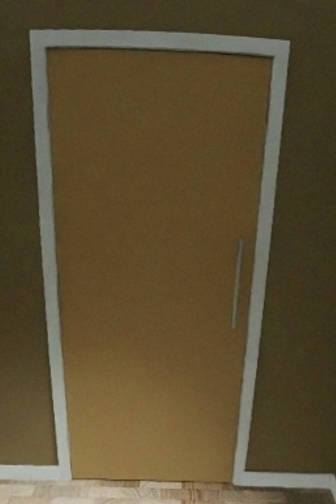

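Scene clock: 69.43 s.
r1.base_odometry: x=-1.036 y=-1.510 heading=+2.527 (m, m, rad; r1's odometry frame)
r1.turned_by_wheels: +0.000 (rad since the last result)
r1.turned_by_imu: -0.001 (rad since the last result)
r1.base_tilt: forward=+0.1 right=+0.2 (deg)
r1.lidar_m: 0.38 0.68 1.16 1.45 1.44 1.45 2.19 1.94 1.98 2.46 2.61 1.99
r1.base_status: not commanded
r1.joint_positions: lift_m=+0.840 arm_m=+0.013 wrist_yaw_rad=+0.397 wrist_pitch_rad=+0.006 wrist_roll_rad=+0.000 gripper_m=-0.030
r1.joint_status: not commanded
r1.motor_effort: lift_m=+25(25) arm_m=-7(7) wrist_yaw_rad=+9(9) wrist_pitch_rad=-7(7) wrist_roll_rad=+0(1) gripper_m=-14(15) wheel_0=-1(1) wheel_1=+0(0) wheel_2=+0(0) (%)
r1.hand_pose: x=+0.4840 y=+0.0309 z=+1.0160 quat_wxyz=(+0.980, -0.001, +0.003, +0.197) (m; r1's base frame)
r1.wrist_depth_mm: 866 931 504 155 204 156 - / 866 917 504 155 205 156 - / 854 917 492 154 205 157 - / 854 917 496 154 205 157 - / 854 904 496 154 205 157 - / 866 904 445 154 188 156 - / 854 878 410 148 187 144 -
r2.base_odometry: x=+1.766 y=-1.211 heading=-0.380 (m, m, rad; r2's odometry frame)
r2.turned_by_wheels: +0.000 (rad since the last result)
r2.turned_by_imu: -0.001 (rad since the last result)
r2.base_tilt: forward=-0.1 right=+0.1 (deg)
r2.lidar_m: 0.41 0.49 0.28 0.25 0.25 0.30 2.79 2.87 2.24 1.52 0.63 1.56
r2.base_status: done
r2.joint_positions: lift_m=+0.836 arm_m=+0.002 wrist_yaw_rad=+0.000 wrist_pitch_rad=-0.009 wrist_roll_rad=+0.010 gripper_m=+0.085
r2.joint_status: not commanded
r2.motor_effort: lift_m=+22(21) arm_m=-5(5) wrist_yaw_rad=-1(0) wrist_pitch_rad=-9(10) wrist_roll_rad=+0(0) gripper_m=-24(25) wheel_0=-2(4) wheel_1=+1(4) wheel_2=+1(0) (%)
r2.hand_pose: x=+0.4612 y=-0.0874 z=+1.0164 quat_wxyz=(+1.000, +0.005, -0.004, +0.000) (m; r2's base frame)
r2.wrist_depth_mm: 1366 - - - - - 1576 / 1430 - - - - - 1499 / 1464 - - - - - 1464 / 1464 - - - 219 - 1464 / 1430 - 200 226 204 - 1499 / 1499 1863 198 225 198 189 1464 / 1464 1921 230 - 196 1983 1464
pictures: r2_head_left_camera
Images, in order (width x height): r2_head_left_camera 420x672.

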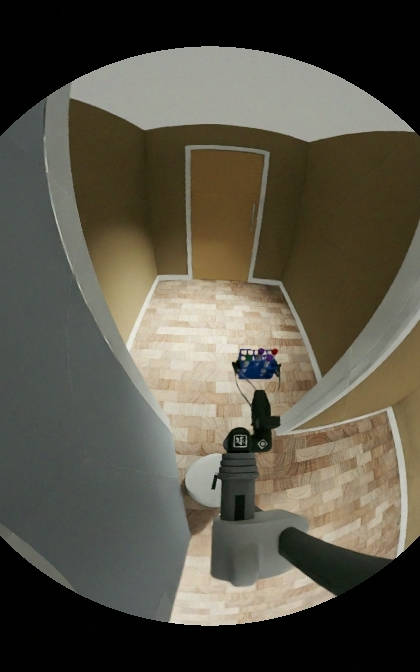

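Call:
{"fn": "execute_actions", "kwargs": {
  "actions": [
    {"r1":{"base":{"strafe_m":-0.05},"joints":{"gripper_m":0.07},"pace":"slow"}}
  ],
  "cameras": ["r1_wrist_camera","r1_head_camera"]
}}

Scene clock: 73.27 s.
r1.base_odometry: x=-1.007 y=-1.469 heading=+2.527 (m, m, rad; r1's odometry frame)
r1.turned_by_wheels: +0.000 (rad since the last result)
r1.turned_by_imu: -0.001 (rad since the last result)
r1.base_tilt: forward=-0.1 right=+0.3 (deg)
r1.lidar_m: 0.46 0.68 1.19 1.47 1.46 1.50 2.15 1.93 1.95 2.41 2.59 2.05
r1.base_status: done
r1.joint_positions: lift_m=+0.840 arm_m=+0.013 wrist_yaw_rad=+0.397 wrist_pitch_rad=+0.006 wrist_roll_rad=+0.000 gripper_m=+0.070
r1.joint_status: all done
r1.motor_effort: lift_m=+25(25) arm_m=-7(7) wrist_yaw_rad=+8(23) wrist_pitch_rad=-7(7) wrist_roll_rad=+1(1) gripper_m=-2(14) wheel_0=-1(7) wheel_1=-2(9) wheel_2=+2(8) (%)
r1.hand_pose: x=+0.4840 y=+0.0310 z=+1.0160 quat_wxyz=(+0.980, -0.001, +0.003, +0.197) (m; r1's base frame)
r1.wrist_depth_mm: 878 917 554 362 258 211 1397 / 891 931 549 359 258 213 809 / 891 917 544 357 260 213 788 / 891 917 539 359 259 213 798 / 891 904 544 357 260 212 788 / 891 917 209 359 204 211 788 / 866 891 508 144 256 197 798
r2.base_odometry: x=+1.766 y=-1.211 heading=-0.380 (m, m, rad; r2's odometry frame)
r2.turned_by_wheels: +0.000 (rad since the last result)
r2.turned_by_imu: -0.001 (rad since the last result)
r2.base_tilt: forward=-0.1 right=+0.2 (deg)
r2.lidar_m: 0.45 0.49 0.26 0.25 0.25 0.25 0.42 2.88 2.25 1.52 0.63 1.56
r2.base_status: not commanded
r2.joint_positions: lift_m=+0.836 arm_m=+0.002 wrist_yaw_rad=+0.000 wrist_pitch_rad=-0.009 wrist_roll_rad=+0.010 gripper_m=+0.085
r2.joint_status: not commanded
r2.motor_effort: lift_m=+22(21) arm_m=-4(5) wrist_yaw_rad=-1(1) wrist_pitch_rad=-9(7) wrist_roll_rad=+0(1) gripper_m=-24(24) wheel_0=-2(2) wheel_1=+1(1) wheel_2=+1(1) (%)
r2.hand_pose: x=+0.4612 y=-0.0874 z=+1.0164 quat_wxyz=(+1.000, +0.005, -0.004, +0.000) (m; r2's base frame)
r2.wrist_depth_mm: 1397 - - - - - 1537 / 1397 - - - - - 1499 / 1464 - - - - - 1464 / 1464 - - - 220 - 1464 / 1464 - 200 226 203 - 1430 / 1499 1863 198 224 198 189 1464 / 1464 1863 229 - 196 1863 1464
pictures: r1_head_camera, r1_wrist_camera
Images, in order (width x height): r1_head_camera 420x560, r1_wrist_camera 616x392.

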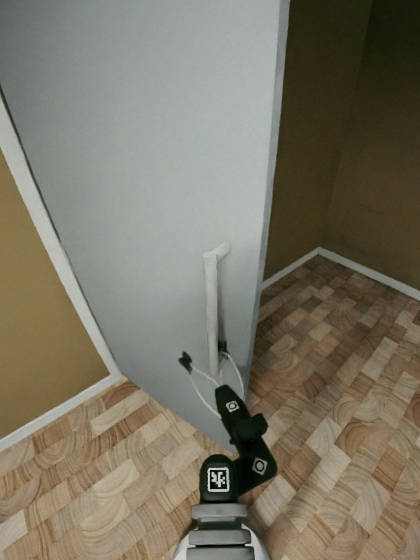

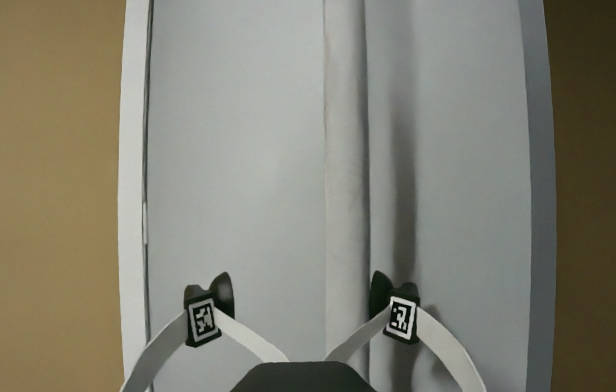

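Call:
{"fn": "execute_actions", "kwargs": {
  "actions": [
    {"r1":{"base":{"translate_m":-0.12},"joints":{"wrist_yaw_rad":0.32},"pace":"slow"}}
  ],
  "cameras": ["r1_wrist_camera","r1_head_camera"]
}}

Scene clock: 76.10 s.
r1.base_odometry: x=-0.909 y=-1.538 heading=+2.527 (m, m, rad; r1's odometry frame)
r1.turned_by_wheels: +0.000 (rad since the last result)
r1.turned_by_imu: -0.001 (rad since the last result)
r1.base_tilt: forward=+0.1 right=+0.1 (deg)
r1.lidar_m: 0.57 0.86 1.27 1.54 1.39 1.41 2.04 1.83 1.86 2.30 2.66 2.23
r1.base_status: done
r1.joint_positions: lift_m=+0.840 arm_m=+0.013 wrist_yaw_rad=+0.320 wrist_pitch_rad=+0.006 wrist_roll_rad=+0.000 gripper_m=+0.070
r1.joint_status: all done
r1.motor_effort: lift_m=+25(25) arm_m=-7(7) wrist_yaw_rad=+0(7) wrist_pitch_rad=-7(7) wrist_roll_rad=+1(1) gripper_m=-1(1) wheel_0=-1(6) wheel_1=-2(5) wheel_2=+1(6) (%)
r1.hand_pose: x=+0.4855 y=+0.0078 z=+1.0160 quat_wxyz=(+0.987, -0.001, +0.003, +0.159) (m; r1's base frame)
r1.wrist_depth_mm: 960 991 715 508 377 1537 1756 / 960 1008 707 512 379 359 1708 / 960 1008 707 521 379 359 1708 / 960 1008 707 512 379 362 1708 / 946 1008 707 512 379 357 1708 / 946 1025 209 512 200 355 1661 / 946 976 676 144 353 347 1618
r2.base_odometry: x=+1.766 y=-1.211 heading=-0.380 (m, m, rad; r2's odometry frame)
r2.turned_by_wheels: +0.000 (rad since the last result)
r2.turned_by_imu: +0.000 (rad since the last result)
r2.base_tilt: forward=-0.1 right=+0.2 (deg)
r2.lidar_m: 0.46 0.48 0.26 0.25 - 0.25 0.36 2.89 2.24 1.53 0.63 1.55
r2.base_status: not commanded
r2.joint_positions: lift_m=+0.836 arm_m=+0.002 wrist_yaw_rad=+0.000 wrist_pitch_rad=-0.009 wrist_roll_rad=+0.010 gripper_m=+0.085
r2.joint_status: not commanded
r2.motor_effort: lift_m=+21(21) arm_m=-5(5) wrist_yaw_rad=+2(0) wrist_pitch_rad=-9(8) wrist_roll_rad=+0(0) gripper_m=-23(23) wheel_0=-1(6) wheel_1=+1(4) wheel_2=+2(3) (%)
r2.hand_pose: x=+0.4612 y=-0.0874 z=+1.0164 quat_wxyz=(+1.000, +0.005, -0.004, +0.000) (m; r2's base frame)
r2.wrist_depth_mm: 1366 - - - - - 1537 / 1430 - - - - - 1464 / 1430 - - - - - 1464 / 1464 - - - 219 - 1430 / 1499 - 200 225 202 - 1397 / 1499 1921 198 224 199 188 1464 / 1499 1863 229 - 196 1983 1464
pictures: r1_head_camera, r1_wrist_camera
Images, in order (width x height): r1_head_camera 420x560, r1_wrist_camera 616x392.

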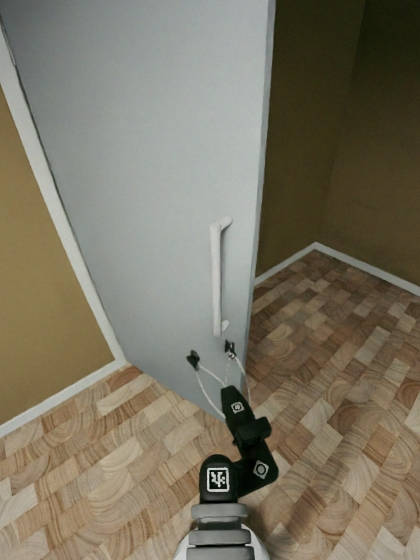

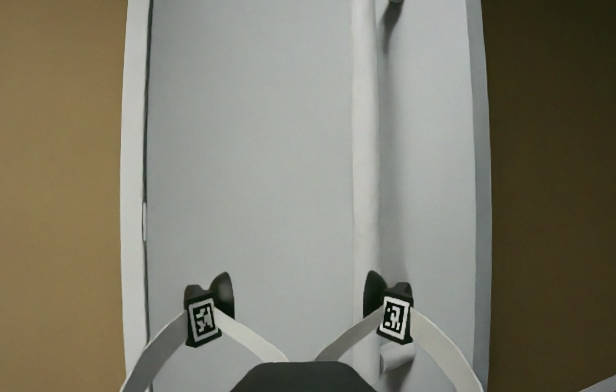

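Call:
{"fn": "execute_actions", "kwargs": {
  "actions": [
    {"r1":{"base":{"rotate_rad":0.70},"joints":{"wrist_yaw_rad":0.0,"wrist_pitch_rad":1.5,"lift_m":0.5,"arm_m":0.0},"pace":"fast"}}
  ],
  "cameras": []
}}

Call:
{"fn": "execute_actions", "kwargs": {
  "actions": [
    {"r1":{"base":{"strafe_m":-0.78},"pace":"fast"}}
  ],
  "cameras": ["r1_head_camera","r1_head_left_camera"]
}}

Scene clock: 78.43 s.
r1.base_odometry: x=-0.910 y=-1.538 heading=-3.056 (m, m, rad; r1's odometry frame)
r1.turned_by_wheels: +0.700 (rad since the last result)
r1.turned_by_imu: +0.709 (rad since the last result)
r1.base_tilt: forward=+0.2 right=+0.2 (deg)
r1.lidar_m: 1.10 1.34 1.45 1.38 1.48 1.89 1.80 1.90 2.68 2.69 0.61 0.58
r1.base_status: done
r1.joint_positions: lift_m=+0.500 arm_m=+0.001 wrist_yaw_rad=+0.000 wrist_pitch_rad=+1.500 wrist_roll_rad=+0.000 gripper_m=+0.070
r1.joint_status: all done
r1.motor_effort: lift_m=+15(22) arm_m=-7(7) wrist_yaw_rad=+0(2) wrist_pitch_rad=-1(5) wrist_roll_rad=+0(1) gripper_m=+3(3) wheel_0=-2(6) wheel_1=-1(6) wheel_2=+1(7) (%)
r1.hand_pose: x=+0.1925 y=-0.0874 z=+0.3909 quat_wxyz=(+0.732, +0.000, +0.682, +0.000) (m; r1's base frame)
r1.wrist_depth_mm: 634 640 654 661 647 661 539 / 621 634 640 640 647 647 554 / 615 621 627 627 627 647 640 / 609 615 615 621 634 634 640 / 603 603 609 615 615 627 627 / 597 392 209 397 200 615 609 / 580 382 387 144 424 603 609
r2.base_odometry: x=+1.766 y=-1.211 heading=-0.380 (m, m, rad; r2's odometry frame)
r2.turned_by_wheels: +0.000 (rad since the last result)
r2.turned_by_imu: +0.000 (rad since the last result)
r2.base_tilt: forward=-0.1 right=+0.2 (deg)
r2.lidar_m: 0.43 0.47 0.26 0.25 - 0.25 0.39 2.87 2.25 1.53 0.63 1.54
r2.base_status: not commanded
r2.joint_positions: lift_m=+0.836 arm_m=+0.002 wrist_yaw_rad=+0.000 wrist_pitch_rad=-0.009 wrist_roll_rad=+0.010 gripper_m=+0.085
r2.joint_status: not commanded
r2.motor_effort: lift_m=+21(22) arm_m=-5(5) wrist_yaw_rad=+3(1) wrist_pitch_rad=-9(9) wrist_roll_rad=+1(0) gripper_m=-25(25) wheel_0=-2(2) wheel_1=+1(1) wheel_2=+2(2) (%)
r2.hand_pose: x=+0.4612 y=-0.0874 z=+1.0164 quat_wxyz=(+1.000, +0.005, -0.004, +0.000) (m; r2's base frame)
r2.wrist_depth_mm: 1397 - - - - - 1537 / 1397 - - - - - 1464 / 1464 - - - - - 1464 / 1464 - - - 220 - 1499 / 1464 - 201 225 202 - 1464 / 1464 1921 198 224 198 189 1397 / 1464 1863 229 - 196 1921 1464
pictures: none
No camera images: the call's "cameras" was empty. Leave "cameras" out to get every camera's image.

Scene clock: 81.60 s.
r1.base_odometry: x=-0.976 y=-0.761 heading=-3.057 (m, m, rad; r1's odometry frame)
r1.turned_by_wheels: +0.000 (rad since the last result)
r1.turned_by_imu: -0.003 (rad since the last result)
r1.base_tilt: forward=+0.0 right=+0.1 (deg)
r1.lidar_m: 0.71 0.47 1.87 2.18 2.30 1.89 1.82 1.97 1.92 1.90 1.76 1.28
r1.base_status: done
r1.joint_positions: lift_m=+0.500 arm_m=+0.001 wrist_yaw_rad=+0.000 wrist_pitch_rad=+1.500 wrist_roll_rad=+0.000 gripper_m=+0.070
r1.joint_status: not commanded
r1.motor_effort: lift_m=+15(15) arm_m=-7(7) wrist_yaw_rad=+0(0) wrist_pitch_rad=-1(1) wrist_roll_rad=+0(0) gripper_m=+0(3) wheel_0=-2(9) wheel_1=+0(12) wheel_2=+1(2) (%)
r1.hand_pose: x=+0.1925 y=-0.0874 z=+0.3909 quat_wxyz=(+0.732, +0.000, +0.682, +0.000) (m; r1's base frame)
r1.wrist_depth_mm: 569 647 647 654 661 661 661 / 535 634 640 640 647 647 654 / 609 627 627 634 634 640 640 / 615 621 615 621 634 621 634 / 597 615 609 615 621 627 627 / 591 394 210 397 200 621 621 / 580 382 384 144 424 603 609
r2.base_odometry: x=+1.766 y=-1.211 heading=-0.380 (m, m, rad; r2's odometry frame)
r2.turned_by_wheels: +0.000 (rad since the last result)
r2.turned_by_imu: +0.000 (rad since the last result)
r2.base_tilt: forward=-0.1 right=+0.2 (deg)
r2.lidar_m: 0.43 0.50 0.26 0.25 - 0.25 0.38 0.71 2.26 1.53 0.64 1.55
r2.base_status: not commanded
r2.joint_positions: lift_m=+0.836 arm_m=+0.002 wrist_yaw_rad=+0.000 wrist_pitch_rad=-0.009 wrist_roll_rad=+0.010 gripper_m=+0.085
r2.joint_status: not commanded
r2.motor_effort: lift_m=+22(22) arm_m=-5(5) wrist_yaw_rad=+0(3) wrist_pitch_rad=-10(9) wrist_roll_rad=+0(0) gripper_m=-25(23) wheel_0=-1(2) wheel_1=+1(1) wheel_2=+1(1) (%)
r2.hand_pose: x=+0.4612 y=-0.0874 z=+1.0164 quat_wxyz=(+1.000, +0.005, -0.004, +0.000) (m; r2's base frame)
r2.wrist_depth_mm: 1430 - - - - - 1618 / 1397 - - - - - 1464 / 1464 - - - - - 1464 / 1430 - - - 220 - 1499 / 1499 - 201 225 202 - 1464 / 1464 1921 198 224 198 188 1464 / 1464 1921 229 - 196 - 1464
pictures: r1_head_camera, r1_head_left_camera
Images, in order (width x height): r1_head_camera 420x560, r1_head_left_camera 420x672.

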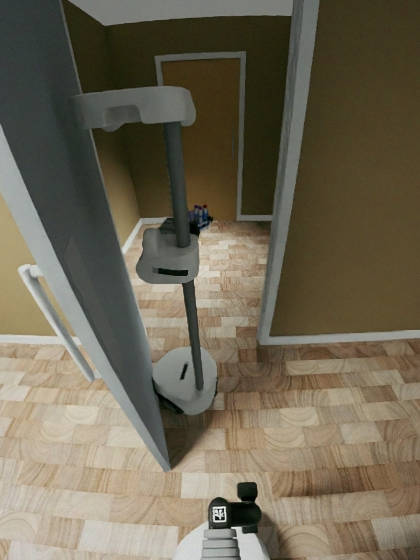

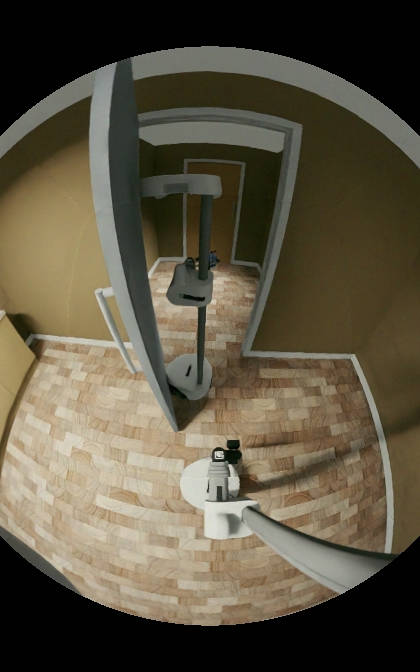

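Call:
{"fn": "execute_actions", "kwargs": {
  "actions": [
    {"r1":{"base":{"strafe_m":-0.08}}}
  ],
  "cameras": []
}}

Call:
{"fn": "execute_actions", "kwargs": {
  "actions": [
    {"r1":{"base":{"translate_m":0.4}}}
  ],
  "cameras": ["r1_head_camera","r1_head_left_camera"]
}}

Scene clock: 83.33 s.
r1.base_odometry: x=-0.983 y=-0.681 heading=-3.056 (m, m, rad; r1's odometry frame)
r1.turned_by_wheels: +0.000 (rad since the last result)
r1.turned_by_imu: +0.000 (rad since the last result)
r1.base_tilt: forward=+0.1 right=+0.4 (deg)
r1.lidar_m: 0.72 0.52 1.83 2.25 2.39 1.91 1.83 1.95 1.88 1.82 1.78 1.29
r1.base_status: done
r1.joint_positions: lift_m=+0.500 arm_m=+0.001 wrist_yaw_rad=+0.000 wrist_pitch_rad=+1.500 wrist_roll_rad=+0.000 gripper_m=+0.070
r1.joint_status: not commanded
r1.motor_effort: lift_m=+15(15) arm_m=-7(7) wrist_yaw_rad=+1(0) wrist_pitch_rad=+0(0) wrist_roll_rad=+1(0) gripper_m=-1(1) wheel_0=-1(8) wheel_1=+2(10) wheel_2=+1(0) (%)
r1.hand_pose: x=+0.1925 y=-0.0874 z=+0.3909 quat_wxyz=(+0.732, +0.000, +0.682, +0.000) (m; r1's base frame)
r1.wrist_depth_mm: 640 640 654 640 661 661 661 / 627 634 634 640 640 647 668 / 621 621 627 634 640 640 647 / 615 615 627 627 627 627 634 / 597 609 609 615 621 615 627 / 597 397 210 397 200 615 615 / 580 382 382 144 424 609 603
r2.base_odometry: x=+1.766 y=-1.211 heading=-0.380 (m, m, rad; r2's odometry frame)
r2.turned_by_wheels: +0.000 (rad since the last result)
r2.turned_by_imu: +0.000 (rad since the last result)
r2.base_tilt: forward=-0.2 right=+0.2 (deg)
r2.lidar_m: 0.44 0.51 0.25 0.25 - 0.25 0.37 0.72 2.25 1.51 0.63 1.56
r2.base_status: not commanded
r2.joint_positions: lift_m=+0.836 arm_m=+0.002 wrist_yaw_rad=+0.000 wrist_pitch_rad=-0.009 wrist_roll_rad=+0.010 gripper_m=+0.085
r2.joint_status: not commanded
r2.motor_effort: lift_m=+21(21) arm_m=-5(5) wrist_yaw_rad=-2(1) wrist_pitch_rad=-9(9) wrist_roll_rad=+0(0) gripper_m=-25(25) wheel_0=-2(1) wheel_1=+1(1) wheel_2=+2(2) (%)
r2.hand_pose: x=+0.4612 y=-0.0874 z=+1.0164 quat_wxyz=(+1.000, +0.005, -0.004, +0.000) (m; r2's base frame)
r2.wrist_depth_mm: 1397 - - - - - 1576 / 1430 - - - - - 1464 / 1464 - - - - - 1464 / 1430 - - - 220 - 1464 / 1499 - 201 226 202 - 1464 / 1499 1863 198 224 200 189 1464 / 1430 1921 229 - 196 1921 1430
pictures: none
No camera images: the call's "cameras" was empty. Leave "cameras" out to get every camera's image.

Scene clock: 86.17 s.
r1.base_odometry: x=-1.381 y=-0.716 heading=-3.056 (m, m, rad; r1's odometry frame)
r1.turned_by_wheels: +0.000 (rad since the last result)
r1.turned_by_imu: -0.002 (rad since the last result)
r1.base_tilt: forward=+0.0 right=+0.3 (deg)
r1.lidar_m: 0.43 0.34 0.35 0.30 2.34 2.31 2.23 2.34 1.90 1.86 1.20 0.88
r1.base_status: done
r1.joint_positions: lift_m=+0.500 arm_m=+0.001 wrist_yaw_rad=+0.000 wrist_pitch_rad=+1.500 wrist_roll_rad=+0.000 gripper_m=+0.070
r1.joint_status: not commanded
r1.motor_effort: lift_m=+15(15) arm_m=-7(7) wrist_yaw_rad=+0(0) wrist_pitch_rad=-1(0) wrist_roll_rad=+2(0) gripper_m=-3(2) wheel_0=+1(5) wheel_1=-1(6) wheel_2=+1(9) (%)
r1.hand_pose: x=+0.1925 y=-0.0874 z=+0.3909 quat_wxyz=(+0.732, +0.000, +0.682, +0.000) (m; r1's base frame)
r1.wrist_depth_mm: 357 421 647 654 654 654 661 / 402 433 634 634 647 661 661 / 410 512 627 627 640 647 634 / 609 609 615 621 627 634 634 / 603 609 603 621 615 627 627 / 591 394 210 397 200 609 615 / 585 379 387 144 424 597 609
r2.base_odometry: x=+1.766 y=-1.211 heading=-0.380 (m, m, rad; r2's odometry frame)
r2.turned_by_wheels: +0.000 (rad since the last result)
r2.turned_by_imu: +0.000 (rad since the last result)
r2.base_tilt: forward=-0.1 right=+0.2 (deg)
r2.lidar_m: 0.45 0.50 0.25 0.25 - 0.25 0.36 0.38 0.41 1.53 0.64 1.56
r2.base_status: not commanded
r2.joint_positions: lift_m=+0.836 arm_m=+0.002 wrist_yaw_rad=+0.000 wrist_pitch_rad=-0.009 wrist_roll_rad=+0.010 gripper_m=+0.085
r2.joint_status: not commanded
r2.motor_effort: lift_m=+22(21) arm_m=-4(5) wrist_yaw_rad=+0(0) wrist_pitch_rad=-7(9) wrist_roll_rad=+1(0) gripper_m=-24(23) wheel_0=-2(1) wheel_1=+1(1) wheel_2=+2(2) (%)
r2.hand_pose: x=+0.4612 y=-0.0874 z=+1.0164 quat_wxyz=(+1.000, +0.005, -0.004, +0.000) (m; r2's base frame)
r2.wrist_depth_mm: 1397 - - - - - 1537 / 1397 - - - - - 1464 / 1464 - - - - - 1499 / 1499 - - - 220 - 1464 / 1464 - 201 226 202 - 1430 / 1499 1863 198 224 198 188 1464 / 1464 1808 229 - 197 1921 1430
pictures: r1_head_camera, r1_head_left_camera
Images, in order (width x height): r1_head_camera 420x560, r1_head_left_camera 420x672.

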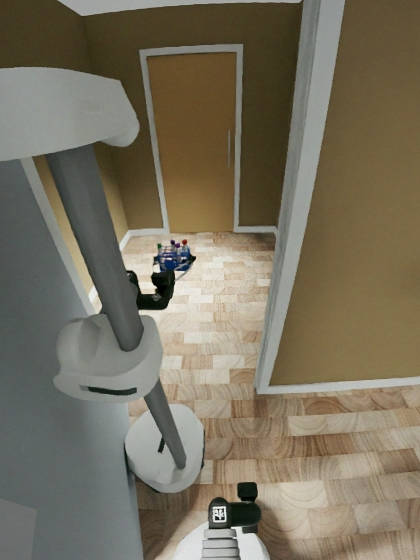

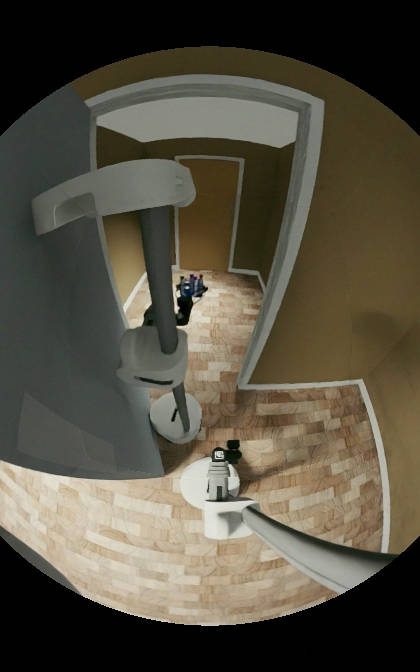

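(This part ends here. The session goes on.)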